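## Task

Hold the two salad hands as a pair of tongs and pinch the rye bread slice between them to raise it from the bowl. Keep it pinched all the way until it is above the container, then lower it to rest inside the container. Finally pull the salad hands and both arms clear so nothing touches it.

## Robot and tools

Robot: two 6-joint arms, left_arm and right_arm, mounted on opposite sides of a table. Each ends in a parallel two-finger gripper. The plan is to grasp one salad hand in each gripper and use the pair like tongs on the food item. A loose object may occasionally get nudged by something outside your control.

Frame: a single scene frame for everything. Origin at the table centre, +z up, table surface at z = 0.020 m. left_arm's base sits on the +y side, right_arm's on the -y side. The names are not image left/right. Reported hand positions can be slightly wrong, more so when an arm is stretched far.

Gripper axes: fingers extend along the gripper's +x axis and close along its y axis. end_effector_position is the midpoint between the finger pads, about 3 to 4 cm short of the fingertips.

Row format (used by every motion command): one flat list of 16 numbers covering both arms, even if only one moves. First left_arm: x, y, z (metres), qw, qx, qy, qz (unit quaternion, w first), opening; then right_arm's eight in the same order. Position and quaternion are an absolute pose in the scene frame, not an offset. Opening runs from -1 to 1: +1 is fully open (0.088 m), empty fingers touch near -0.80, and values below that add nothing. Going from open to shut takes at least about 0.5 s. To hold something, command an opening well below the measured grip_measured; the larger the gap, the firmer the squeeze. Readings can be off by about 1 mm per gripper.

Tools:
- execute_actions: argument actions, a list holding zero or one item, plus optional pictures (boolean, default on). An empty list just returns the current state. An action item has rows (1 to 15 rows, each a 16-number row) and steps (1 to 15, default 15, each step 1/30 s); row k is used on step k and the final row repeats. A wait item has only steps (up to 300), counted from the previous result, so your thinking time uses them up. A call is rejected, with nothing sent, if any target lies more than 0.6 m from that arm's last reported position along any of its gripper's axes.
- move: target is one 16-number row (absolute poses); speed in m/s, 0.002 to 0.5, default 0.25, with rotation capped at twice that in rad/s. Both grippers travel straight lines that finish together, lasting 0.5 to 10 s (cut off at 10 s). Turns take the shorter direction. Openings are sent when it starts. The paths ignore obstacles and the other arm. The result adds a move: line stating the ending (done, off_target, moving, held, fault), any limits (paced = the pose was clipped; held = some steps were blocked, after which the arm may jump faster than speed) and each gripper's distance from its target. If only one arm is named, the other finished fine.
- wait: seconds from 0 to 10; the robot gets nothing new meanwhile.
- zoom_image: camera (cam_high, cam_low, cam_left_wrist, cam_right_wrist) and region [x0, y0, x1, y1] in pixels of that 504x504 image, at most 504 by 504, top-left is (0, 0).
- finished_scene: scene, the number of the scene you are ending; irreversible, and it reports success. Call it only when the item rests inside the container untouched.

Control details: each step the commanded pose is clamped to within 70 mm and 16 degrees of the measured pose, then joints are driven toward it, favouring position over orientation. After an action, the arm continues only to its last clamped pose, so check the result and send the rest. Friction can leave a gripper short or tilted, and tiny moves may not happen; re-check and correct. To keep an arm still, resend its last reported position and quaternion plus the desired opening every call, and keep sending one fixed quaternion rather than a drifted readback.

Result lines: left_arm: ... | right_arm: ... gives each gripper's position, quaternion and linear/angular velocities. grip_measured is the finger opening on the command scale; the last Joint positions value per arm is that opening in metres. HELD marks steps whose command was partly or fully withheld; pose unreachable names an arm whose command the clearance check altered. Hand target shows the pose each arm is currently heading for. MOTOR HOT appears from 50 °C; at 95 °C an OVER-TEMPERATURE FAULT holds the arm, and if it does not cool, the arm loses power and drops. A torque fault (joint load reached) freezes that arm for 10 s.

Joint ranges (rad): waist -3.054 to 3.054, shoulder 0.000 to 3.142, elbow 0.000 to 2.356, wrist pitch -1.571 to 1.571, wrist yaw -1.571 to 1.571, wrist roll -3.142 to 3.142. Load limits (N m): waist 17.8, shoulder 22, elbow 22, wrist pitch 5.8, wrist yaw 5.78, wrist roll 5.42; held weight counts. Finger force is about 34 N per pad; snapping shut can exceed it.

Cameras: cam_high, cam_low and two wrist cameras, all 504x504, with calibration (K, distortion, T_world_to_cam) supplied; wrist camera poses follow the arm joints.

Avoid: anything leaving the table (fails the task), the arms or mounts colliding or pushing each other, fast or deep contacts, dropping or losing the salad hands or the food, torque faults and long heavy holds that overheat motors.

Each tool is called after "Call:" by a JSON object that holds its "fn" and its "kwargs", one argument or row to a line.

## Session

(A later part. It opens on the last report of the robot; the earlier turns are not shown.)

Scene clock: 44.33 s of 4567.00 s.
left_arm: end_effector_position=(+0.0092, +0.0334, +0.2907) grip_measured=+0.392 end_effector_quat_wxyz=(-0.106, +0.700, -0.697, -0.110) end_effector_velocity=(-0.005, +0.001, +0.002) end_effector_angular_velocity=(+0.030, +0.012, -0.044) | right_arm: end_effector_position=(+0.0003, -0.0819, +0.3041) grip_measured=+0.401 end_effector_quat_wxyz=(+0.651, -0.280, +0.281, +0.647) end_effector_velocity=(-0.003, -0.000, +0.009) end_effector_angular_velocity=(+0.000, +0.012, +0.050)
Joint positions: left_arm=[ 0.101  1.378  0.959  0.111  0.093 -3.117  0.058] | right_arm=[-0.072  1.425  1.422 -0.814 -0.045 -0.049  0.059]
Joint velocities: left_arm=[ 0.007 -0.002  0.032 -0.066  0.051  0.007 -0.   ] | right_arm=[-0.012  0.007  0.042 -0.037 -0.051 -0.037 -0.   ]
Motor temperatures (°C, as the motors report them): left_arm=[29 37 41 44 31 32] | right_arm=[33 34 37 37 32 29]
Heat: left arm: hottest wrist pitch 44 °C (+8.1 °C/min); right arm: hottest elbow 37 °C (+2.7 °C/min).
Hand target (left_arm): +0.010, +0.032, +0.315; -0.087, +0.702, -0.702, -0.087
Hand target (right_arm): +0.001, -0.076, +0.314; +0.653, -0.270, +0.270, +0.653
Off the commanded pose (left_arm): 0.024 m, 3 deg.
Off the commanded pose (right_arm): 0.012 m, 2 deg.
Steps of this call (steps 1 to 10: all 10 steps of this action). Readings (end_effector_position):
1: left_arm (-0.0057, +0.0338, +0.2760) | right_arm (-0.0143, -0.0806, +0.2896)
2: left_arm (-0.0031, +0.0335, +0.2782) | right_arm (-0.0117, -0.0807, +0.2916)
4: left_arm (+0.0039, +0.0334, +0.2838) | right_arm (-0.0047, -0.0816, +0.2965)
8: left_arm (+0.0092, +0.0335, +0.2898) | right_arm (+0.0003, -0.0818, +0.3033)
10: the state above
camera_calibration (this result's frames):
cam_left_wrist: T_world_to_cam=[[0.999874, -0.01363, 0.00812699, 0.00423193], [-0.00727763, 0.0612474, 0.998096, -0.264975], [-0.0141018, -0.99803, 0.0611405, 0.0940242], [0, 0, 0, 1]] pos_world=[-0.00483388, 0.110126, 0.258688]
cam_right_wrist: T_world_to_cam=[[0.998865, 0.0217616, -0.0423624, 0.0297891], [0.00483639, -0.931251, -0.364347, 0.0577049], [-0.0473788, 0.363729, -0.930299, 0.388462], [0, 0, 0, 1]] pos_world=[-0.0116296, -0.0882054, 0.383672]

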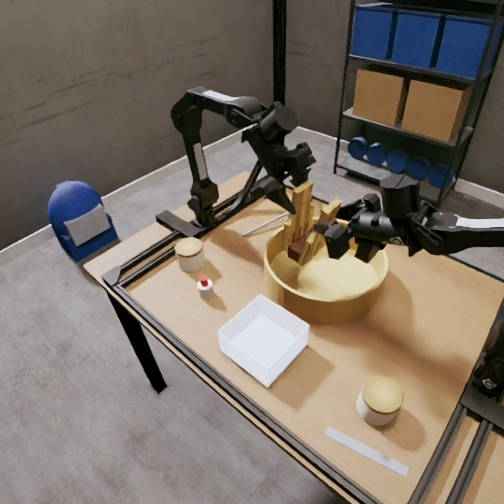

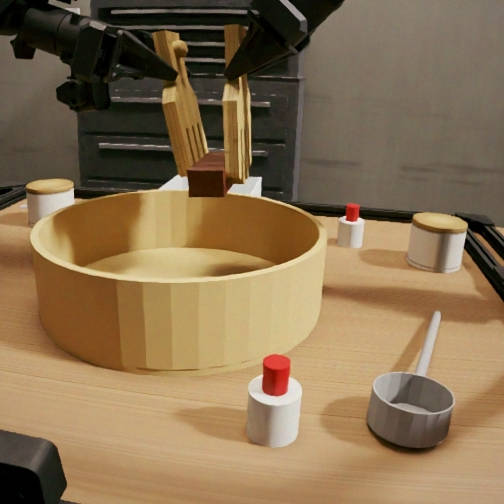

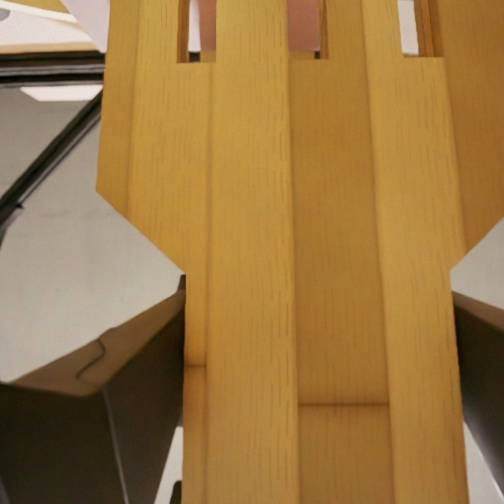

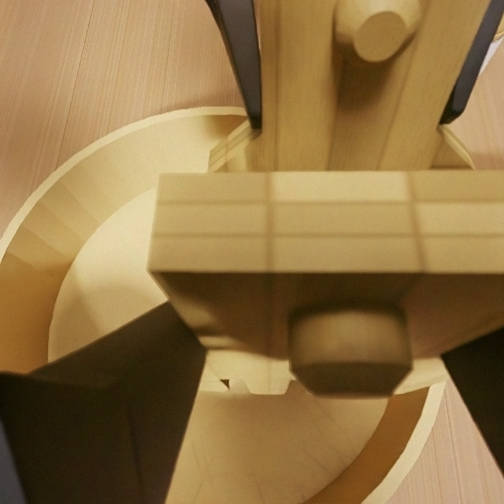

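Call:
{"fn": "execute_actions", "kwargs": {
  "actions": [
    {"rows":[[0.035,0.034,0.315,-0.087,0.702,-0.702,-0.087,-1,0.026,-0.072,0.314,0.653,-0.27,0.27,0.653,-1]],"steps":8}
  ],
  "pictures": false
}}

Call:
{"fn": "execute_actions", "kwargs": {
  "actions": [
    {"rows":[[0.061,0.038,0.315,-0.087,0.702,-0.702,-0.087,-1,0.052,-0.068,0.314,0.655,-0.267,0.267,0.655,-1]],"steps":8}
  ],
  "pictures": false
}}

Call:
{"fn": "execute_actions", "kwargs": {
  "actions": [
    {"rows":[[0.087,0.041,0.315,-0.087,0.702,-0.702,-0.087,-1,0.078,-0.064,0.314,0.656,-0.264,0.264,0.656,-1]],"steps":8}
  ],
  "pictures": false
}}

Call:
{"fn": "execute_actions", "kwargs": {
  "actions": [
    {"rows":[[0.113,0.045,0.315,-0.087,0.702,-0.702,-0.087,-1,0.104,-0.06,0.314,0.657,-0.261,0.261,0.657,-1]],"steps":8}
  ],
  "pictures": false
}}

Call:
{"fn": "execute_actions", "kwargs": {
  "actions": [
    {"rows":[[0.139,0.048,0.315,-0.087,0.702,-0.702,-0.087,-1,0.13,-0.056,0.314,0.658,-0.258,0.258,0.658,-1]],"steps":8}
  ],
  "pictures": false
}}

Call:
{"fn": "execute_actions", "kwargs": {
  "actions": [
    {"rows":[[0.165,0.052,0.315,-0.087,0.702,-0.702,-0.087,-1,0.156,-0.052,0.314,0.659,-0.255,0.255,0.659,-1]],"steps":8}
  ],
  "pictures": false
}}

Call:
{"fn": "execute_actions", "kwargs": {
  "actions": [
    {"rows":[[0.191,0.056,0.315,-0.087,0.702,-0.702,-0.087,-1,0.182,-0.048,0.314,0.66,-0.252,0.252,0.66,-1]],"steps":8}
  ],
  "pictures": false
}}

Call:
{"fn": "execute_actions", "kwargs": {
  "actions": [
    {"rows":[[0.217,0.06,0.315,-0.087,0.702,-0.702,-0.087,-1,0.208,-0.044,0.314,0.661,-0.249,0.249,0.661,-1]],"steps":8}
  ],
  "pictures": false
}}

Call:
{"fn": "execute_actions", "kwargs": {
  "actions": [
    {"rows":[[0.24,0.062,0.315,-0.087,0.702,-0.702,-0.087,-1,0.231,-0.042,0.314,0.662,-0.246,0.246,0.662,-1]],"steps":10}
  ],
  "pictures": false
}}

Call:
{"fn": "execute_actions", "kwargs": {
  "actions": [
    {"rows":[[0.24,0.062,0.285,-0.087,0.702,-0.702,-0.087,-1,0.231,-0.042,0.293,0.662,-0.246,0.246,0.662,-1]],"steps":10}
  ]
}}

Scene clock: 46.93 s of 4567.00 s.
left_arm: end_effector_position=(+0.0342, +0.0364, +0.2932) grip_measured=+0.392 end_effector_quat_wxyz=(-0.104, +0.703, -0.695, -0.110) end_effector_velocity=(+0.005, +0.003, +0.004) end_effector_angular_velocity=(-0.009, +0.016, -0.069) | right_arm: end_effector_position=(+0.0252, -0.0784, +0.3068) grip_measured=+0.401 end_effector_quat_wxyz=(+0.654, -0.277, +0.281, +0.646) end_effector_velocity=(+0.008, +0.005, +0.001) end_effector_angular_velocity=(+0.005, +0.025, +0.073)
Joint positions: left_arm=[ 0.188  1.378  0.967  0.103  0.169 -3.096  0.058] | right_arm=[-0.158  1.448  1.451 -0.819 -0.1   -0.106  0.059]
Joint velocities: left_arm=[ 0.056 -0.002  0.007 -0.007  0.125  0.022 -0.   ] | right_arm=[-0.061  0.027  0.027 -0.007 -0.11  -0.081 -0.   ]
Motor temperatures (°C, as the motors report them): left_arm=[29 38 42 46 31 32] | right_arm=[33 34 38 37 32 29]
Heat: left arm: hottest wrist pitch 46 °C (+10.2 °C/min); right arm: hottest elbow 38 °C (+3.8 °C/min).
Hand target (left_arm): +0.035, +0.035, +0.315; -0.087, +0.702, -0.702, -0.087
Hand target (right_arm): +0.026, -0.072, +0.314; +0.654, -0.270, +0.270, +0.653
Off the commanded pose (left_arm): 0.022 m, 3 deg.
Off the commanded pose (right_arm): 0.010 m, 2 deg.
Steps of this call (steps 1 to 70: nothing new was sent; steps 71 to 78: all 8 steps of this action). Readings (end_effector_position):
71: left_arm (+0.0101, +0.0333, +0.2929) | right_arm (+0.0015, -0.0813, +0.3063)
72: left_arm (+0.0142, +0.0338, +0.2929) | right_arm (+0.0056, -0.0808, +0.3064)
74: left_arm (+0.0257, +0.0350, +0.2930) | right_arm (+0.0168, -0.0797, +0.3064)
78: the state above

Scene clock: 47.20 s of 4567.00 s.
left_arm: end_effector_position=(+0.0602, +0.0420, +0.2956) grip_measured=+0.392 end_effector_quat_wxyz=(-0.101, +0.705, -0.694, -0.109) end_effector_velocity=(+0.013, +0.005, +0.004) end_effector_angular_velocity=(-0.004, +0.022, -0.059) | right_arm: end_effector_position=(+0.0511, -0.0752, +0.3070) grip_measured=+0.401 end_effector_quat_wxyz=(+0.656, -0.274, +0.279, +0.646) end_effector_velocity=(+0.010, +0.003, -0.002) end_effector_angular_velocity=(-0.005, +0.039, +0.072)
Joint positions: left_arm=[ 0.28   1.378  0.973  0.097  0.254 -3.072  0.058] | right_arm=[-0.245  1.475  1.472 -0.813 -0.159 -0.166  0.059]
Joint velocities: left_arm=[ 0.081  0.002  0.017 -0.022  0.139  0.022 -0.   ] | right_arm=[-0.071  0.037  0.032 -0.022 -0.125 -0.081 -0.   ]
Motor temperatures (°C, as the motors report them): left_arm=[29 38 42 46 31 32] | right_arm=[33 34 38 37 32 29]
Heat: left arm: hottest wrist pitch 46 °C (+10.2 °C/min); right arm: hottest elbow 38 °C (+3.8 °C/min).
Hand target (left_arm): +0.061, +0.039, +0.315; -0.087, +0.702, -0.701, -0.087
Hand target (right_arm): +0.052, -0.069, +0.314; +0.655, -0.267, +0.267, +0.655
Off the commanded pose (left_arm): 0.020 m, 3 deg.
Off the commanded pose (right_arm): 0.010 m, 2 deg.
Steps of this call (steps 1 to 8: all 8 steps of this action). Readings (end_effector_position):
1: left_arm (+0.0348, +0.0369, +0.2933) | right_arm (+0.0260, -0.0779, +0.3065)
2: left_arm (+0.0390, +0.0378, +0.2936) | right_arm (+0.0300, -0.0774, +0.3066)
4: left_arm (+0.0506, +0.0399, +0.2941) | right_arm (+0.0416, -0.0762, +0.3068)
8: the state above

Scene clock: 47.47 s of 4567.00 s.
left_arm: end_effector_position=(+0.0866, +0.0455, +0.2950) grip_measured=+0.392 end_effector_quat_wxyz=(-0.099, +0.705, -0.693, -0.111) end_effector_velocity=(+0.010, +0.003, -0.011) end_effector_angular_velocity=(+0.040, +0.032, -0.081) | right_arm: end_effector_position=(+0.0772, -0.0718, +0.3061) grip_measured=+0.401 end_effector_quat_wxyz=(+0.657, -0.271, +0.278, +0.646) end_effector_velocity=(+0.013, +0.007, -0.007) end_effector_angular_velocity=(-0.005, +0.030, +0.067)
Joint positions: left_arm=[ 0.371  1.399  0.99   0.091  0.34  -3.047  0.058] | right_arm=[-0.328  1.513  1.502 -0.811 -0.217 -0.224  0.059]
Joint velocities: left_arm=[ 0.076  0.032  0.022 -0.051  0.154  0.037 -0.   ] | right_arm=[-0.066  0.056  0.032 -0.007 -0.11  -0.081 -0.   ]
Motor temperatures (°C, as the motors report them): left_arm=[29 38 42 46 31 32] | right_arm=[33 34 38 38 32 29]
Heat: left arm: hottest wrist pitch 46 °C (+10.1 °C/min); right arm: hottest elbow 38 °C (+3.8 °C/min).
Hand target (left_arm): +0.087, +0.042, +0.315; -0.087, +0.702, -0.702, -0.087
Hand target (right_arm): +0.078, -0.064, +0.314; +0.656, -0.264, +0.264, +0.656
Off the commanded pose (left_arm): 0.020 m, 3 deg.
Off the commanded pose (right_arm): 0.011 m, 2 deg.
Steps of this call (steps 1 to 8: all 8 steps of this action). Readings (end_effector_position):
1: left_arm (+0.0608, +0.0423, +0.2959) | right_arm (+0.0519, -0.0744, +0.3068)
2: left_arm (+0.0651, +0.0431, +0.2962) | right_arm (+0.0560, -0.0740, +0.3070)
4: left_arm (+0.0767, +0.0445, +0.2961) | right_arm (+0.0675, -0.0731, +0.3069)
8: the state above

Scene clock: 47.73 s of 4567.00 s.
left_arm: end_effector_position=(+0.1131, +0.0497, +0.2957) grip_measured=+0.392 end_effector_quat_wxyz=(-0.097, +0.706, -0.692, -0.111) end_effector_velocity=(+0.015, +0.004, -0.003) end_effector_angular_velocity=(+0.015, +0.045, -0.044) | right_arm: end_effector_position=(+0.1036, -0.0680, +0.3063) grip_measured=+0.401 end_effector_quat_wxyz=(+0.659, -0.267, +0.275, +0.647) end_effector_velocity=(+0.018, +0.007, -0.004) end_effector_angular_velocity=(+0.002, +0.017, +0.040)
Joint positions: left_arm=[ 0.46   1.425  1.015  0.084  0.422 -3.022  0.058] | right_arm=[-0.406  1.558  1.542 -0.81  -0.271 -0.277  0.059]
Joint velocities: left_arm=[ 0.076  0.032  0.032 -0.037  0.125  0.007 -0.   ] | right_arm=[-0.061  0.061  0.046 -0.007 -0.081 -0.066 -0.   ]
Motor temperatures (°C, as the motors report them): left_arm=[29 38 42 46 31 32] | right_arm=[33 34 38 38 32 29]
Heat: left arm: hottest wrist pitch 46 °C (+10.1 °C/min); right arm: hottest elbow 38 °C (+3.8 °C/min).
Hand target (left_arm): +0.113, +0.046, +0.315; -0.087, +0.702, -0.702, -0.086
Hand target (right_arm): +0.104, -0.060, +0.314; +0.657, -0.261, +0.261, +0.657
Off the commanded pose (left_arm): 0.020 m, 3 deg.
Off the commanded pose (right_arm): 0.011 m, 2 deg.
Steps of this call (steps 1 to 8: all 8 steps of this action). Readings (end_effector_position):
1: left_arm (+0.0873, +0.0459, +0.2951) | right_arm (+0.0782, -0.0710, +0.3059)
2: left_arm (+0.0914, +0.0465, +0.2957) | right_arm (+0.0820, -0.0702, +0.3062)
4: left_arm (+0.1029, +0.0483, +0.2960) | right_arm (+0.0934, -0.0693, +0.3065)
8: the state above

Scene clock: 48.00 s of 4567.00 s.
left_arm: end_effector_position=(+0.1396, +0.0531, +0.2963) grip_measured=+0.392 end_effector_quat_wxyz=(-0.095, +0.707, -0.692, -0.111) end_effector_velocity=(+0.016, +0.004, -0.008) end_effector_angular_velocity=(+0.027, +0.043, -0.048) | right_arm: end_effector_position=(+0.1297, -0.0640, +0.3065) grip_measured=+0.401 end_effector_quat_wxyz=(+0.661, -0.263, +0.272, +0.648) end_effector_velocity=(+0.016, +0.009, -0.005) end_effector_angular_velocity=(-0.002, +0.031, +0.039)
Joint positions: left_arm=[ 0.542  1.463  1.051  0.076  0.498 -2.997  0.058] | right_arm=[-0.477  1.61   1.593 -0.814 -0.322 -0.327  0.059]
Joint velocities: left_arm=[ 0.076  0.046  0.042 -0.051  0.125  0.022 -0.   ] | right_arm=[-0.051  0.076  0.066 -0.022 -0.081 -0.051  0.   ]
Motor temperatures (°C, as the motors report them): left_arm=[29 38 42 46 31 32] | right_arm=[33 34 38 38 32 29]
Heat: left arm: hottest wrist pitch 46 °C (+10.0 °C/min); right arm: hottest elbow 38 °C (+3.8 °C/min).
Hand target (left_arm): +0.139, +0.049, +0.315; -0.087, +0.702, -0.702, -0.087
Hand target (right_arm): +0.130, -0.057, +0.314; +0.658, -0.258, +0.258, +0.658
Off the commanded pose (left_arm): 0.019 m, 3 deg.
Off the commanded pose (right_arm): 0.011 m, 2 deg.
Steps of this call (steps 1 to 8: all 8 steps of this action). Readings (end_effector_position):
1: left_arm (+0.1139, +0.0498, +0.2955) | right_arm (+0.1044, -0.0671, +0.3059)
2: left_arm (+0.1177, +0.0502, +0.2963) | right_arm (+0.1083, -0.0663, +0.3066)
4: left_arm (+0.1292, +0.0516, +0.2969) | right_arm (+0.1194, -0.0652, +0.3070)
8: the state above

Scene clock: 48.27 s of 4567.00 s.
left_arm: end_effector_position=(+0.1660, +0.0570, +0.2976) grip_measured=+0.392 end_effector_quat_wxyz=(-0.093, +0.708, -0.691, -0.110) end_effector_velocity=(+0.015, +0.005, -0.003) end_effector_angular_velocity=(+0.011, +0.044, -0.062) | right_arm: end_effector_position=(+0.1560, -0.0597, +0.3073) grip_measured=+0.401 end_effector_quat_wxyz=(+0.663, -0.259, +0.268, +0.649) end_effector_velocity=(+0.021, +0.005, -0.007) end_effector_angular_velocity=(-0.019, +0.031, +0.024)
Joint positions: left_arm=[ 0.62   1.505  1.094  0.065  0.571 -2.972  0.058] | right_arm=[-0.542  1.67   1.656 -0.821 -0.369 -0.374  0.059]
Joint velocities: left_arm=[ 0.076  0.046  0.051 -0.051  0.139  0.022 -0.   ] | right_arm=[-0.056  0.085  0.085 -0.051 -0.066 -0.051  0.   ]
Motor temperatures (°C, as the motors report them): left_arm=[29 38 42 46 31 32] | right_arm=[33 34 38 38 32 29]
Heat: left arm: hottest wrist pitch 46 °C (+9.9 °C/min); right arm: hottest elbow 38 °C (+3.7 °C/min).
Hand target (left_arm): +0.165, +0.053, +0.315; -0.087, +0.702, -0.702, -0.087
Hand target (right_arm): +0.156, -0.052, +0.314; +0.660, -0.255, +0.255, +0.659
Off the commanded pose (left_arm): 0.018 m, 3 deg.
Off the commanded pose (right_arm): 0.010 m, 2 deg.
Steps of this call (steps 1 to 8: all 8 steps of this action). Readings (end_effector_position):
1: left_arm (+0.1404, +0.0531, +0.2963) | right_arm (+0.1308, -0.0632, +0.3060)
2: left_arm (+0.1442, +0.0536, +0.2972) | right_arm (+0.1344, -0.0622, +0.3069)
4: left_arm (+0.1556, +0.0553, +0.2979) | right_arm (+0.1456, -0.0610, +0.3077)
8: the state above

Scene clock: 48.53 s of 4567.00 s.
left_arm: end_effector_position=(+0.1921, +0.0610, +0.2988) grip_measured=+0.392 end_effector_quat_wxyz=(-0.091, +0.709, -0.691, -0.109) end_effector_velocity=(+0.017, +0.001, -0.003) end_effector_angular_velocity=(+0.012, +0.038, -0.048) | right_arm: end_effector_position=(+0.1820, -0.0553, +0.3084) grip_measured=+0.401 end_effector_quat_wxyz=(+0.665, -0.255, +0.263, +0.651) end_effector_velocity=(+0.020, +0.009, -0.004) end_effector_angular_velocity=(-0.017, +0.031, +0.018)
Joint positions: left_arm=[ 0.692  1.553  1.145  0.05   0.639 -2.945  0.058] | right_arm=[-0.6    1.736  1.73  -0.834 -0.413 -0.416  0.059]
Joint velocities: left_arm=[ 0.061  0.061  0.066 -0.051  0.11   0.022  0.   ] | right_arm=[-0.042  0.1    0.12  -0.066 -0.051 -0.037 -0.   ]
Motor temperatures (°C, as the motors report them): left_arm=[29 38 42 46 31 32] | right_arm=[33 34 38 38 32 29]
Heat: left arm: hottest wrist pitch 46 °C (+9.9 °C/min); right arm: hottest elbow 38 °C (+3.7 °C/min).
Hand target (left_arm): +0.191, +0.057, +0.315; -0.087, +0.702, -0.702, -0.087
Hand target (right_arm): +0.182, -0.048, +0.314; +0.661, -0.252, +0.252, +0.660
Off the commanded pose (left_arm): 0.017 m, 3 deg.
Off the commanded pose (right_arm): 0.009 m, 2 deg.
Steps of this call (steps 1 to 8: all 8 steps of this action). Readings (end_effector_position):
1: left_arm (+0.1668, +0.0570, +0.2978) | right_arm (+0.1571, -0.0588, +0.3070)
2: left_arm (+0.1707, +0.0574, +0.2986) | right_arm (+0.1607, -0.0577, +0.3081)
4: left_arm (+0.1818, +0.0592, +0.2992) | right_arm (+0.1715, -0.0567, +0.3088)
8: the state above

Scene clock: 48.80 s of 4567.00 s.
left_arm: end_effector_position=(+0.2183, +0.0650, +0.3003) grip_measured=+0.392 end_effector_quat_wxyz=(-0.089, +0.709, -0.691, -0.107) end_effector_velocity=(+0.013, -0.002, -0.002) end_effector_angular_velocity=(+0.010, +0.043, -0.062) | right_arm: end_effector_position=(+0.2080, -0.0510, +0.3089) grip_measured=+0.401 end_effector_quat_wxyz=(+0.666, -0.252, +0.259, +0.653) end_effector_velocity=(+0.014, +0.006, -0.016) end_effector_angular_velocity=(-0.065, +0.049, +0.047)
Joint positions: left_arm=[ 0.759  1.606  1.206  0.032  0.702 -2.919  0.058] | right_arm=[-0.653  1.81   1.817 -0.855 -0.453 -0.456  0.059]
Joint velocities: left_arm=[ 0.046  0.071  0.085 -0.066  0.11   0.022  0.   ] | right_arm=[-0.032  0.12   0.134 -0.125 -0.051 -0.066 -0.   ]
Motor temperatures (°C, as the motors report them): left_arm=[29 38 42 46 31 32] | right_arm=[33 34 38 38 32 29]
Heat: left arm: hottest wrist pitch 46 °C (+9.8 °C/min); right arm: hottest elbow 38 °C (+3.7 °C/min).
Hand target (left_arm): +0.217, +0.060, +0.315; -0.087, +0.702, -0.701, -0.087
Hand target (right_arm): +0.208, -0.044, +0.314; +0.662, -0.249, +0.249, +0.662
Off the commanded pose (left_arm): 0.016 m, 3 deg.
Off the commanded pose (right_arm): 0.009 m, 2 deg.
Steps of this call (steps 1 to 8: all 8 steps of this action). Readings (end_effector_position):
1: left_arm (+0.1931, +0.0609, +0.2988) | right_arm (+0.1829, -0.0545, +0.3078)
2: left_arm (+0.1969, +0.0613, +0.2996) | right_arm (+0.1866, -0.0534, +0.3091)
4: left_arm (+0.2081, +0.0632, +0.3004) | right_arm (+0.1975, -0.0523, +0.3100)
8: the state above

Scene clock: 49.13 s of 4567.00 s.
left_arm: end_effector_position=(+0.2413, +0.0667, +0.3016) grip_measured=+0.392 end_effector_quat_wxyz=(-0.088, +0.708, -0.693, -0.106) end_effector_velocity=(-0.001, -0.006, +0.001) end_effector_angular_velocity=(+0.006, +0.004, -0.042) | right_arm: end_effector_position=(+0.2315, -0.0484, +0.3089) grip_measured=+0.401 end_effector_quat_wxyz=(+0.666, -0.249, +0.257, +0.655) end_effector_velocity=(-0.004, -0.001, -0.000) end_effector_angular_velocity=(-0.040, +0.039, +0.027)
Joint positions: left_arm=[ 0.811  1.665  1.275  0.006  0.755 -2.895  0.058] | right_arm=[-0.699  1.882  1.91  -0.887 -0.49  -0.492  0.059]
Joint velocities: left_arm=[-0.002  0.032  0.046 -0.037  0.037  0.022 -0.   ] | right_arm=[-0.002  0.042  0.085 -0.11  -0.022 -0.022  0.   ]
Motor temperatures (°C, as the motors report them): left_arm=[29 38 42 46 31 32] | right_arm=[33 34 38 38 32 29]
Heat: left arm: hottest wrist pitch 46 °C (+9.8 °C/min); right arm: hottest elbow 38 °C (+3.7 °C/min).
Hand target (left_arm): +0.240, +0.062, +0.315; -0.087, +0.702, -0.702, -0.087
Hand target (right_arm): +0.231, -0.042, +0.314; +0.663, -0.246, +0.246, +0.663
Off the commanded pose (left_arm): 0.014 m, 2 deg.
Off the commanded pose (right_arm): 0.008 m, 2 deg.
Steps of this call (steps 1 to 10: all 10 steps of this action). Readings (end_effector_position):
1: left_arm (+0.2191, +0.0646, +0.3002) | right_arm (+0.2090, -0.0503, +0.3084)
2: left_arm (+0.2224, +0.0646, +0.3011) | right_arm (+0.2123, -0.0496, +0.3093)
4: left_arm (+0.2324, +0.0659, +0.3017) | right_arm (+0.2221, -0.0492, +0.3099)
8: left_arm (+0.2413, +0.0671, +0.3017) | right_arm (+0.2314, -0.0487, +0.3092)
10: the state above

Scene clock: 49.47 s of 4567.00 s.
left_arm: end_effector_position=(+0.2437, +0.0650, +0.2818) grip_measured=+0.392 end_effector_quat_wxyz=(-0.089, +0.706, -0.696, -0.098) end_effector_velocity=(-0.005, +0.002, -0.014) end_effector_angular_velocity=(+0.006, +0.018, -0.007) | right_arm: end_effector_position=(+0.2348, -0.0469, +0.2898) grip_measured=+0.401 end_effector_quat_wxyz=(+0.665, -0.250, +0.258, +0.654) end_effector_velocity=(-0.001, -0.002, -0.013) end_effector_angular_velocity=(-0.013, +0.002, +0.017)
Joint positions: left_arm=[ 0.814  1.691  1.216  0.103  0.765 -2.89   0.058] | right_arm=[-0.703  1.88   1.832 -0.816 -0.491 -0.497  0.059]
Joint velocities: left_arm=[-0.002 -0.002 -0.051  0.037  0.007 -0.007  0.   ] | right_arm=[-0.002 -0.002 -0.046  0.022 -0.007 -0.022 -0.   ]
Motor temperatures (°C, as the motors report them): left_arm=[29 38 42 46 31 32] | right_arm=[33 35 38 38 32 29]
Heat: left arm: hottest wrist pitch 46 °C (+9.7 °C/min); right arm: hottest elbow 38 °C (+3.6 °C/min).
Hand target (left_arm): +0.240, +0.062, +0.285; -0.087, +0.702, -0.702, -0.087
Hand target (right_arm): +0.231, -0.042, +0.293; +0.663, -0.246, +0.246, +0.663
Off the commanded pose (left_arm): 0.006 m, 2 deg.
Off the commanded pose (right_arm): 0.007 m, 2 deg.
Steps of this call (steps 1 to 10: all 10 steps of this action). Readings (end_effector_position):
1: left_arm (+0.2415, +0.0663, +0.3003) | right_arm (+0.2321, -0.0480, +0.3065)
2: left_arm (+0.2419, +0.0663, +0.2989) | right_arm (+0.2329, -0.0478, +0.3046)
4: left_arm (+0.2431, +0.0663, +0.2929) | right_arm (+0.2344, -0.0472, +0.2996)
8: left_arm (+0.2436, +0.0650, +0.2828) | right_arm (+0.2348, -0.0469, +0.2909)
10: the state above
camera_calibration (this result's frames):
cam_left_wrist: T_world_to_cam=[[0.999997, -0.00203378, 0.00130552, -0.228582], [-0.00108971, 0.102718, 0.99471, -0.259553], [-0.00215712, -0.994708, 0.102715, 0.114577], [0, 0, 0, 1]] pos_world=[0.228545, 0.140166, 0.24671]
cam_right_wrist: T_world_to_cam=[[0.998885, 0.0114433, -0.0457977, -0.205348], [-0.00978444, -0.898914, -0.438015, 0.11028], [-0.0461806, 0.437975, -0.8978, 0.367316], [0, 0, 0, 1]] pos_world=[0.22316, -0.0593931, 0.368676]

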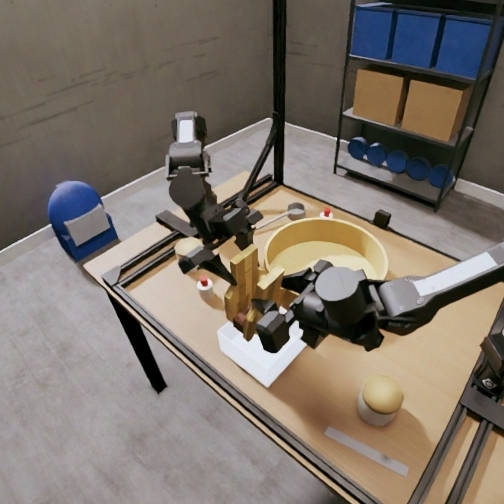

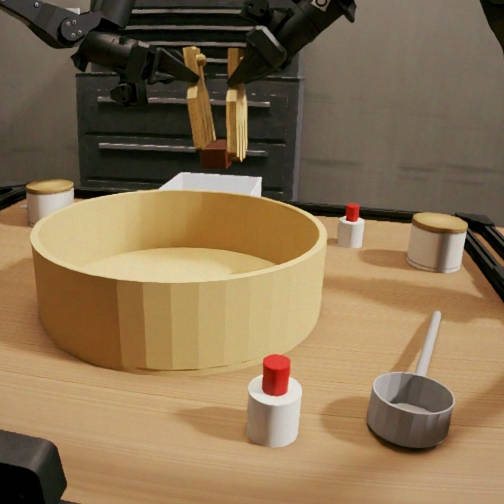

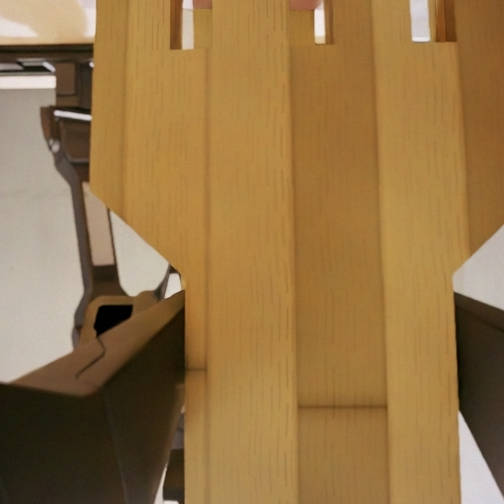

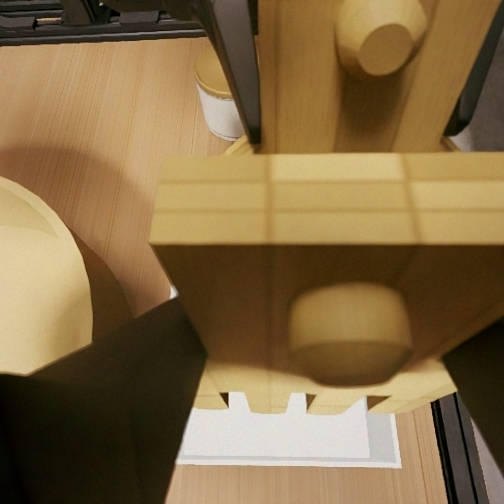

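Call:
{"fn": "execute_actions", "kwargs": {
  "actions": [
    {"rows":[[0.236,0.062,0.265,-0.09,0.701,-0.701,-0.09,-1,0.227,-0.045,0.273,0.667,-0.235,0.235,0.667,-1]],"steps":8}
  ],
  "pictures": false
}}

Call:
{"fn": "execute_actions", "kwargs": {
  "actions": [
    {"rows":[[0.234,0.062,0.245,-0.09,0.701,-0.701,-0.09,-1,0.225,-0.045,0.253,0.667,-0.235,0.235,0.667,-1]],"steps":8}
  ],
  "pictures": false
}}

Call:
{"fn": "execute_actions", "kwargs": {
  "actions": [
    {"rows":[[0.234,0.062,0.225,-0.09,0.701,-0.701,-0.09,-1,0.225,-0.045,0.233,0.667,-0.235,0.235,0.667,-1]],"steps":10}
  ]
}}

Call:
{"fn": "zoom_image", "kwargs": {
  "camera": "cam_high",
  "region": [200,250,330,400]
}}

Scene clock: 50.37 s of 4567.00 s.
left_arm: end_effector_position=(+0.2383, +0.0640, +0.2643) grip_measured=+0.392 end_effector_quat_wxyz=(-0.090, +0.703, -0.699, -0.097) end_effector_velocity=(-0.009, -0.002, -0.024) end_effector_angular_velocity=(+0.024, +0.021, +0.000) | right_arm: end_effector_position=(+0.2312, -0.0464, +0.2651) grip_measured=+0.401 end_effector_quat_wxyz=(+0.664, -0.241, +0.252, +0.662) end_effector_velocity=(-0.005, -0.003, -0.066) end_effector_angular_velocity=(-0.032, +0.054, +0.007)
Joint positions: left_arm=[ 0.804  1.701  1.155  0.173  0.765 -2.888  0.058] | right_arm=[-0.703  1.851  1.682 -0.68  -0.514 -0.49   0.059]
Joint velocities: left_arm=[-0.022  0.012 -0.066  0.051 -0.022 -0.007  0.   ] | right_arm=[-0.002 -0.002 -0.242  0.183 -0.022  0.007 -0.   ]
Motor temperatures (°C, as the motors report them): left_arm=[29 38 42 47 31 32] | right_arm=[33 35 38 38 32 29]
Heat: left arm: hottest wrist pitch 47 °C (+10.7 °C/min); right arm: hottest elbow 38 °C (+3.6 °C/min).
Hand target (left_arm): +0.236, +0.062, +0.265; -0.090, +0.701, -0.702, -0.090
Hand target (right_arm): +0.227, -0.045, +0.273; +0.666, -0.235, +0.236, +0.667
Off the commanded pose (left_arm): 0.003 m, 1 deg.
Off the commanded pose (right_arm): 0.009 m, 2 deg.
Steps of this call (steps 1 to 19: nothing new was sent; steps 20 to 27: all 8 steps of this action). Readings (end_effector_position):
20: left_arm (+0.2436, +0.0653, +0.2793) | right_arm (+0.2353, -0.0459, +0.2863)
21: left_arm (+0.2430, +0.0656, +0.2769) | right_arm (+0.2345, -0.0462, +0.2840)
23: left_arm (+0.2410, +0.0654, +0.2716) | right_arm (+0.2329, -0.0466, +0.2776)
27: the state above

Scene clock: 50.63 s of 4567.00 s.
left_arm: end_effector_position=(+0.2359, +0.0640, +0.2465) grip_measured=+0.392 end_effector_quat_wxyz=(-0.090, +0.702, -0.700, -0.095) end_effector_velocity=(-0.008, -0.006, -0.033) end_effector_angular_velocity=(+0.014, -0.004, -0.008) | right_arm: end_effector_position=(+0.2287, -0.0467, +0.2462) grip_measured=+0.401 end_effector_quat_wxyz=(+0.665, -0.239, +0.249, +0.662) end_effector_velocity=(-0.010, -0.002, -0.039) end_effector_angular_velocity=(-0.014, +0.050, +0.008)
Joint positions: left_arm=[ 0.8    1.719  1.098  0.253  0.763 -2.888  0.058] | right_arm=[-0.699  1.837  1.584 -0.586 -0.513 -0.485  0.059]
Joint velocities: left_arm=[-0.027  0.042 -0.081  0.11  -0.022  0.007 -0.   ] | right_arm=[ 0.007 -0.002 -0.144  0.11  -0.022  0.022 -0.   ]
Motor temperatures (°C, as the motors report them): left_arm=[29 38 42 47 31 32] | right_arm=[33 35 38 38 32 29]
Heat: left arm: hottest wrist pitch 47 °C (+10.7 °C/min); right arm: hottest elbow 38 °C (+3.6 °C/min).
Hand target (left_arm): +0.234, +0.062, +0.245; -0.090, +0.701, -0.701, -0.090
Hand target (right_arm): +0.225, -0.045, +0.253; +0.667, -0.235, +0.235, +0.667
Off the commanded pose (left_arm): 0.003 m, 1 deg.
Off the commanded pose (right_arm): 0.008 m, 2 deg.
Steps of this call (steps 1 to 8: all 8 steps of this action). Readings (end_effector_position):
1: left_arm (+0.2382, +0.0643, +0.2617) | right_arm (+0.2312, -0.0466, +0.2617)
2: left_arm (+0.2379, +0.0647, +0.2596) | right_arm (+0.2309, -0.0469, +0.2593)
4: left_arm (+0.2374, +0.0647, +0.2542) | right_arm (+0.2302, -0.0471, +0.2540)
8: the state above

Scene clock: 50.97 s of 4567.00 s.
left_arm: end_effector_position=(+0.2352, +0.0629, +0.2275) grip_measured=+0.392 end_effector_quat_wxyz=(-0.091, +0.702, -0.701, -0.091) end_effector_velocity=(+0.000, -0.005, +0.009) end_effector_angular_velocity=(-0.044, -0.049, +0.010) | right_arm: end_effector_position=(+0.2273, -0.0453, +0.2311) grip_measured=+0.401 end_effector_quat_wxyz=(+0.667, -0.238, +0.240, +0.664) end_effector_velocity=(-0.003, +0.010, +0.008) end_effector_angular_velocity=(+0.057, -0.021, +0.023)
Joint positions: left_arm=[ 0.797  1.751  1.048  0.343  0.762 -2.888  0.058] | right_arm=[-0.695  1.831  1.505 -0.493 -0.515 -0.483  0.059]
Joint velocities: left_arm=[-0.012 -0.002 -0.012  0.081 -0.022 -0.007  0.   ] | right_arm=[ 0.012 -0.002 -0.007  0.066 -0.022  0.007 -0.   ]
Motor temperatures (°C, as the motors report them): left_arm=[29 38 42 47 31 32] | right_arm=[33 35 38 38 32 29]
Heat: left arm: hottest wrist pitch 47 °C (+10.6 °C/min); right arm: hottest elbow 38 °C (+3.5 °C/min).
Hand target (left_arm): +0.234, +0.062, +0.225; -0.090, +0.701, -0.701, -0.090
Hand target (right_arm): +0.225, -0.045, +0.233; +0.667, -0.235, +0.235, +0.667
Off the commanded pose (left_arm): 0.003 m, 0 deg.
Off the commanded pose (right_arm): 0.003 m, 1 deg.
Steps of this call (steps 1 to 10: all 10 steps of this action). Readings (end_effector_position):
1: left_arm (+0.2359, +0.0642, +0.2435) | right_arm (+0.2287, -0.0470, +0.2431)
2: left_arm (+0.2356, +0.0644, +0.2412) | right_arm (+0.2286, -0.0474, +0.2407)
4: left_arm (+0.2357, +0.0643, +0.2351) | right_arm (+0.2286, -0.0474, +0.2354)
8: left_arm (+0.2354, +0.0634, +0.2272) | right_arm (+0.2273, -0.0466, +0.2303)
10: the state above
camera_calibration (this result's frames):
cam_left_wrist: T_world_to_cam=[[0.999777, -0.016504, 0.0131445, -0.221772], [-0.0112434, 0.110419, 0.993822, -0.203197], [-0.0178534, -0.993748, 0.110209, 0.119979], [0, 0, 0, 1]] pos_world=[0.22158, 0.138005, 0.191634]
cam_right_wrist: T_world_to_cam=[[0.998792, 0.0282366, -0.0402211, -0.201103], [0.00549638, -0.8775, -0.479546, 0.0929821], [-0.0488348, 0.478745, -0.876595, 0.311108], [0, 0, 0, 1]] pos_world=[0.215542, -0.0616713, 0.309216]

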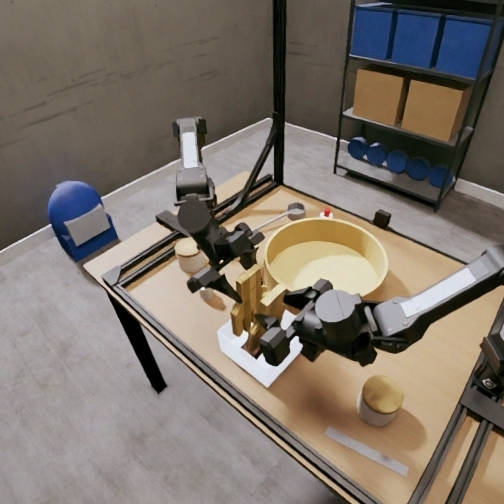

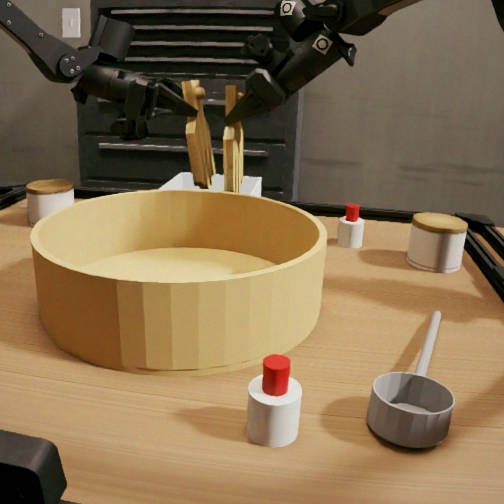

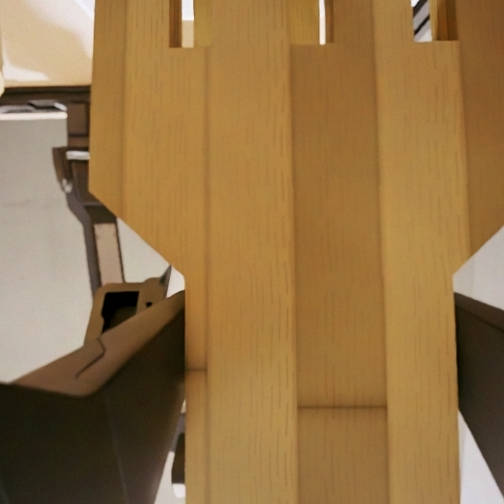

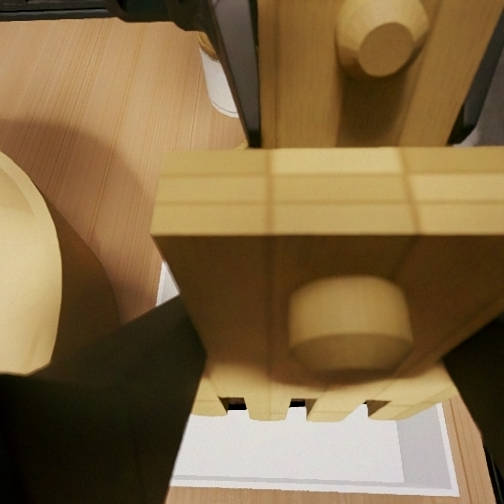

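Region (200, 250, 330, 400) of cam_high's 504x504 image, scaled by 3.360, with more detail than that image has; it fills the left 437 columns of this view, and the rest is white.

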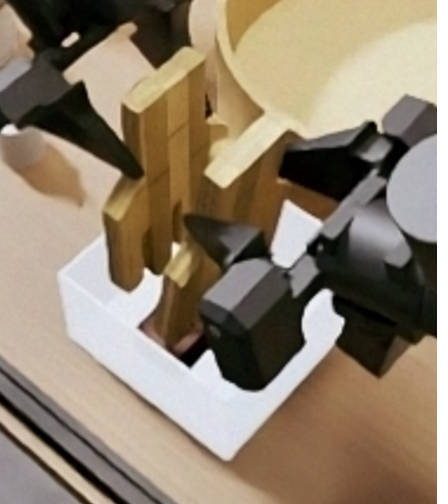

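Probably just slipped out near the floor. Spread and lift to see.

Call:
{"fn": "execute_actions", "kwargs": {
  "actions": [
    {"rows":[[0.234,0.064,0.212,-0.09,0.701,-0.701,-0.09,-1,0.225,-0.047,0.22,0.667,-0.235,0.235,0.667,-1]],"steps":10}
  ],
  "pictures": false
}}

Call:
{"fn": "move", "kwargs": {
  "target": [0.234,0.085,0.22,-0.09,0.701,-0.701,-0.09,-1,0.225,-0.065,0.226,0.667,-0.235,0.235,0.667,-1],
  "speed": 0.08
}}

Call:
{"fn": "move", "kwargs": {
  "target": [0.234,0.09,0.29,-0.09,0.701,-0.701,-0.09,-1,0.225,-0.07,0.29,0.667,-0.235,0.235,0.667,-1]
}}

Call:
{"fn": "move", "kwargs": {
  "target": [0.2,0.19,0.3,-0.09,0.701,-0.701,-0.09,-1,0.2,-0.17,0.3,0.667,-0.235,0.235,0.667,-1]
}}

Scene clock: 52.17 s of 4567.00 s.
left_arm: end_effector_position=(+0.2342, +0.0636, +0.2144) grip_measured=+0.392 end_effector_quat_wxyz=(-0.091, +0.702, -0.701, -0.090) end_effector_velocity=(-0.000, -0.000, -0.004) end_effector_angular_velocity=(-0.007, +0.011, +0.010) | right_arm: end_effector_position=(+0.2257, -0.0467, +0.2177) grip_measured=+0.401 end_effector_quat_wxyz=(+0.666, -0.237, +0.240, +0.665) end_effector_velocity=(+0.002, +0.003, +0.004) end_effector_angular_velocity=(+0.028, -0.033, +0.017)
Joint positions: left_arm=[ 0.796  1.771  1.013  0.399  0.762 -2.888  0.058] | right_arm=[-0.695  1.829  1.45  -0.439 -0.517 -0.482  0.059]
Joint velocities: left_arm=[-0.002  0.007 -0.017  0.037 -0.007 -0.022  0.   ] | right_arm=[-0.002 -0.002 -0.007  0.037 -0.007 -0.022 -0.   ]
Motor temperatures (°C, as the motors report them): left_arm=[29 38 42 47 31 32] | right_arm=[33 35 38 38 32 29]
Heat: left arm: hottest wrist pitch 47 °C (+10.4 °C/min); right arm: hottest elbow 38 °C (+3.5 °C/min).
Hand target (left_arm): +0.234, +0.064, +0.212; -0.090, +0.701, -0.701, -0.090
Hand target (right_arm): +0.225, -0.047, +0.220; +0.667, -0.235, +0.235, +0.667
Off the commanded pose (left_arm): 0.002 m, 0 deg.
Off the commanded pose (right_arm): 0.002 m, 1 deg.
Steps of this call (steps 1 to 26: nothing new was sent; steps 27 to 36: all 10 steps of this action). Readings (end_effector_position):
27: left_arm (+0.2353, +0.0625, +0.2277) | right_arm (+0.2275, -0.0447, +0.2288)
28: left_arm (+0.2351, +0.0627, +0.2267) | right_arm (+0.2274, -0.0447, +0.2275)
30: left_arm (+0.2346, +0.0632, +0.2228) | right_arm (+0.2266, -0.0456, +0.2233)
34: left_arm (+0.2342, +0.0636, +0.2153) | right_arm (+0.2254, -0.0470, +0.2175)
36: the state above

Scene clock: 53.20 s of 4567.00 s.
left_arm: end_effector_position=(+0.2359, +0.0820, +0.2154) grip_measured=+0.392 end_effector_quat_wxyz=(-0.090, +0.702, -0.700, -0.096) end_effector_velocity=(-0.003, +0.002, -0.007) end_effector_angular_velocity=(+0.017, +0.036, +0.010) | right_arm: end_effector_position=(+0.2262, -0.0624, +0.2223) grip_measured=+0.401 end_effector_quat_wxyz=(+0.666, -0.236, +0.239, +0.666) end_effector_velocity=(-0.003, -0.006, -0.011) end_effector_angular_velocity=(-0.035, +0.006, +0.007)
Joint positions: left_arm=[ 0.837  1.727  0.975  0.369  0.797 -2.87   0.058] | right_arm=[-0.724  1.784  1.412 -0.457 -0.538 -0.506  0.059]
Joint velocities: left_arm=[-0.002 -0.002 -0.017 -0.007 -0.007 -0.022 -0.   ] | right_arm=[-0.002 -0.002 -0.022 -0.022  0.007 -0.022 -0.   ]
Motor temperatures (°C, as the motors report them): left_arm=[29 39 42 47 31 32] | right_arm=[33 35 38 38 32 29]
Heat: left arm: hottest wrist pitch 47 °C (+10.2 °C/min); right arm: hottest elbow 38 °C (+3.4 °C/min).
Hand target (left_arm): +0.234, +0.085, +0.220; -0.090, +0.701, -0.701, -0.090
Hand target (right_arm): +0.225, -0.065, +0.226; +0.667, -0.235, +0.235, +0.667
Off the commanded pose (left_arm): 0.006 m, 1 deg.
Off the commanded pose (right_arm): 0.005 m, 1 deg.
move: done
camera_calibration (this result's frames):
cam_left_wrist: T_world_to_cam=[[0.999896, -0.0134563, 0.00525887, -0.220582], [-0.00382752, 0.104267, 0.994542, -0.194721], [-0.0139312, -0.994458, 0.104205, 0.140762], [0, 0, 0, 1]] pos_world=[0.221775, 0.157317, 0.18015]
cam_right_wrist: T_world_to_cam=[[0.998671, 0.0299705, -0.0419205, -0.19929], [0.00603018, -0.87586, -0.482528, 0.074438], [-0.0511781, 0.481634, -0.874877, 0.311779], [0, 0, 0, 1]] pos_world=[0.214533, -0.0789935, 0.300333]

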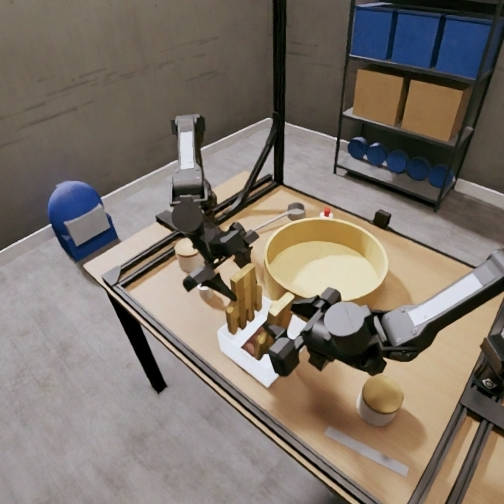

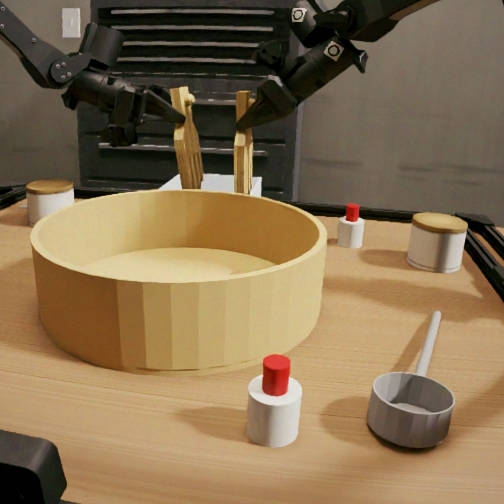

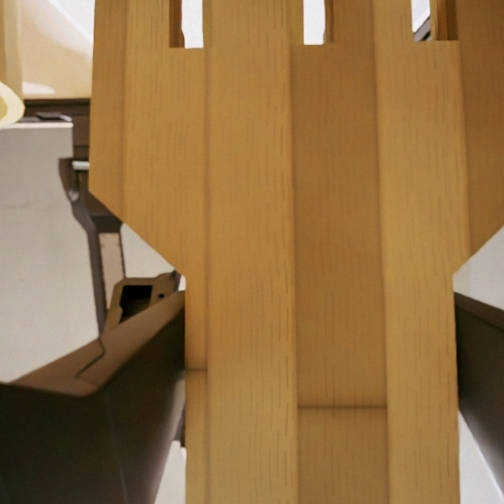

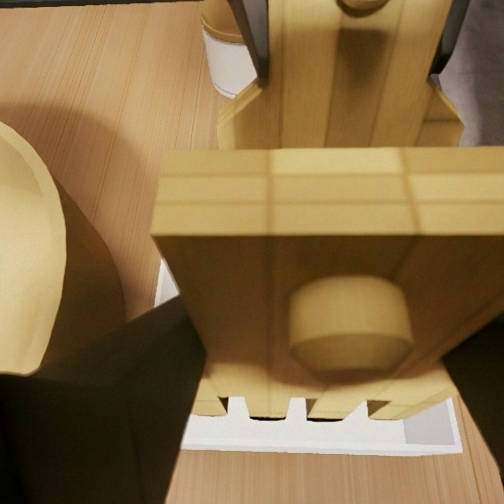

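Scene clock: 54.10 s of 4567.00 s.
left_arm: end_effector_position=(+0.2339, +0.0894, +0.2780) grip_measured=+0.392 end_effector_quat_wxyz=(-0.089, +0.701, -0.699, -0.104) end_effector_velocity=(+0.001, -0.001, +0.006) end_effector_angular_velocity=(+0.001, -0.011, +0.002) | right_arm: end_effector_position=(+0.2240, -0.0700, +0.2831) grip_measured=+0.401 end_effector_quat_wxyz=(+0.665, -0.236, +0.243, +0.665) end_effector_velocity=(-0.004, -0.001, +0.008) end_effector_angular_velocity=(+0.006, +0.000, +0.026)
Joint positions: left_arm=[ 0.849  1.613  1.129  0.08   0.808 -2.863  0.058] | right_arm=[-0.733  1.76   1.629 -0.71  -0.545 -0.514  0.059]
Joint velocities: left_arm=[-0.002 -0.002  0.022 -0.022 -0.007  0.007 -0.   ] | right_arm=[-0.002 -0.002  0.027 -0.037 -0.022 -0.022 -0.   ]
Motor temperatures (°C, as the motors report them): left_arm=[29 39 42 47 31 32] | right_arm=[33 36 38 38 32 29]
Heat: left arm: hottest wrist pitch 47 °C (+10.0 °C/min); right arm: hottest elbow 38 °C (+3.3 °C/min).
Hand target (left_arm): +0.234, +0.090, +0.290; -0.090, +0.701, -0.701, -0.090
Hand target (right_arm): +0.225, -0.070, +0.290; +0.667, -0.235, +0.235, +0.667
Off the commanded pose (left_arm): 0.012 m, 2 deg.
Off the commanded pose (right_arm): 0.007 m, 1 deg.
move: off_target (left_arm)
camera_calibration (this result's frames):
cam_left_wrist: T_world_to_cam=[[0.999883, -0.0131811, -0.00769818, -0.215203], [0.00889166, 0.0930218, 0.995624, -0.260014], [-0.0124073, -0.995577, 0.0931281, 0.144403], [0, 0, 0, 1]] pos_world=[0.219281, 0.165115, 0.243771]
cam_right_wrist: T_world_to_cam=[[0.998427, 0.0296114, -0.047613, -0.192754], [0.00329496, -0.87869, -0.477381, 0.0960666], [-0.055973, 0.476473, -0.877406, 0.369996], [0, 0, 0, 1]] pos_world=[0.212844, -0.0861725, 0.361319]

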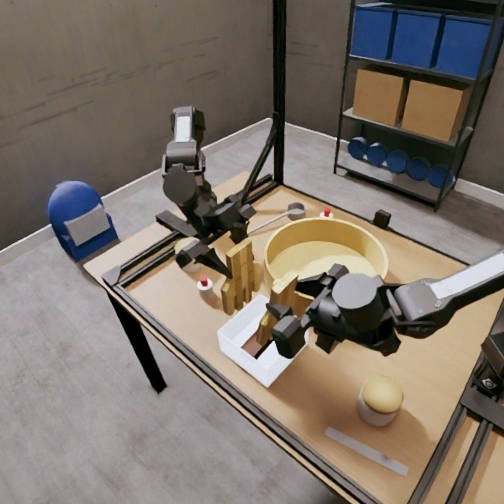

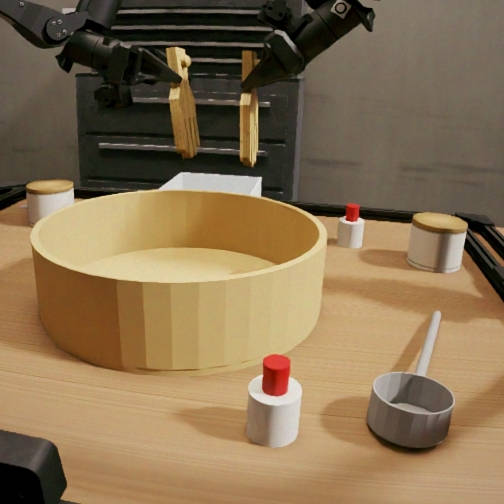

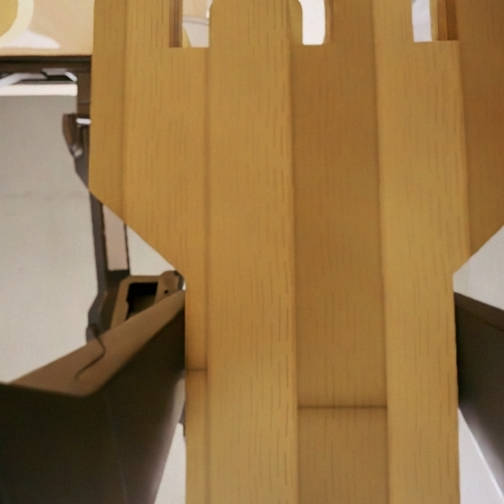

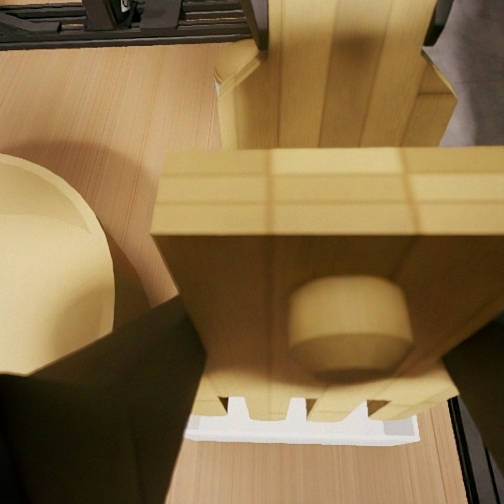

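Scene clock: 55.20 s of 4567.00 s.
left_arm: end_effector_position=(+0.2031, +0.1875, +0.2991) grip_measured=+0.392 end_effector_quat_wxyz=(-0.089, +0.703, -0.699, -0.093) end_effector_velocity=(-0.003, +0.002, +0.000) end_effector_angular_velocity=(-0.002, +0.011, -0.002) | right_arm: end_effector_position=(+0.2016, -0.1679, +0.2990) grip_measured=+0.401 end_effector_quat_wxyz=(+0.667, -0.235, +0.238, +0.666) end_effector_velocity=(-0.001, -0.005, +0.000) end_effector_angular_velocity=(-0.012, +0.023, -0.026)
Joint positions: left_arm=[ 1.06   1.28   0.938 -0.152  1.    -2.721  0.058] | right_arm=[-0.908  1.464  1.394 -0.855 -0.658 -0.676  0.059]
Joint velocities: left_arm=[ 0.002 -0.012 -0.007 -0.007  0.007 -0.007 -0.   ] | right_arm=[-0.007 -0.012 -0.002 -0.022  0.007  0.022  0.   ]
Motor temperatures (°C, as the motors report them): left_arm=[29 39 42 47 31 32] | right_arm=[33 36 38 38 32 29]
Heat: left arm: hottest wrist pitch 47 °C (+9.8 °C/min); right arm: hottest elbow 38 °C (+3.3 °C/min).
Hand target (left_arm): +0.200, +0.190, +0.300; -0.089, +0.701, -0.701, -0.090
Hand target (right_arm): +0.200, -0.170, +0.301; +0.667, -0.234, +0.235, +0.667
Off the commanded pose (left_arm): 0.004 m, 0 deg.
Off the commanded pose (right_arm): 0.003 m, 0 deg.
move: done
camera_calibration (this result's frames):
cam_left_wrist: T_world_to_cam=[[0.99988, -0.0129533, 0.00849655, -0.187873], [-0.00703672, 0.108851, 0.994033, -0.289154], [-0.0138008, -0.993974, 0.108747, 0.23503], [0, 0, 0, 1]] pos_world=[0.18906, 0.262655, 0.263466]
cam_right_wrist: T_world_to_cam=[[0.998665, 0.0301657, -0.0419372, -0.168397], [0.00608691, -0.874858, -0.484342, 0.0199005], [-0.0512997, 0.48344, -0.873873, 0.428466], [0, 0, 0, 1]] pos_world=[0.190031, -0.184648, 0.377002]

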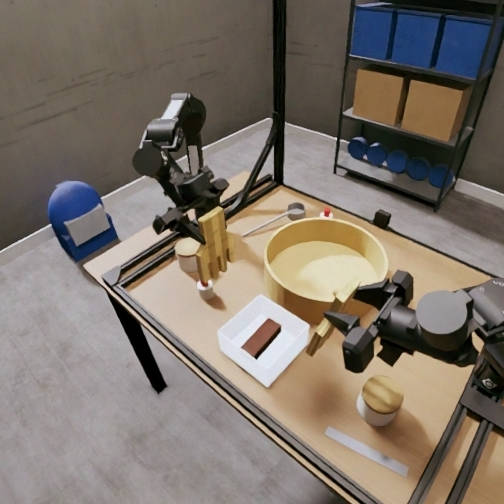

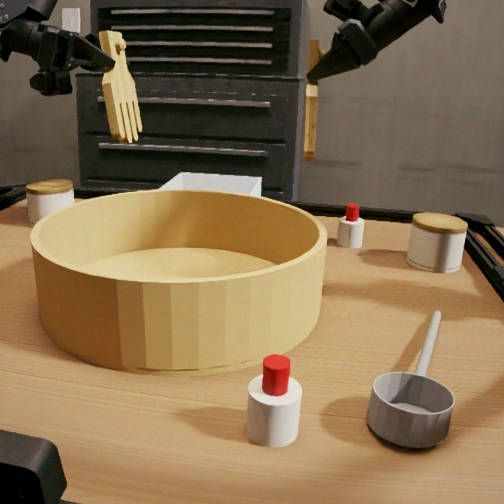

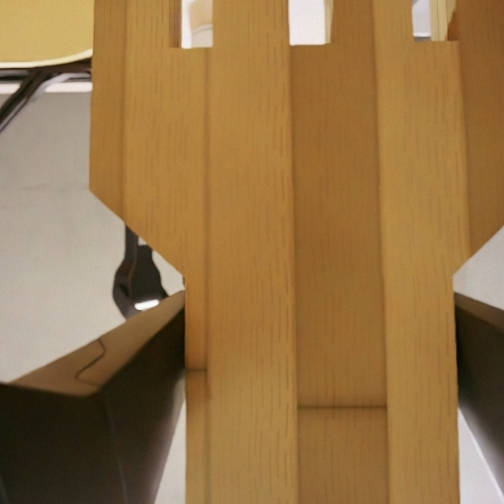

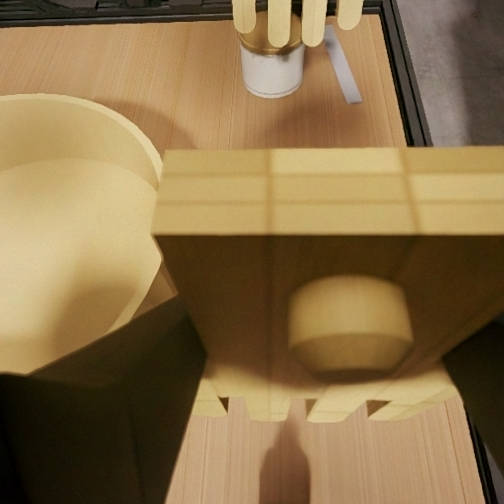

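Call:
{"fn": "finished_scene", "kwargs": {
  "scene": 2
}}

The scene is finished: the task was done.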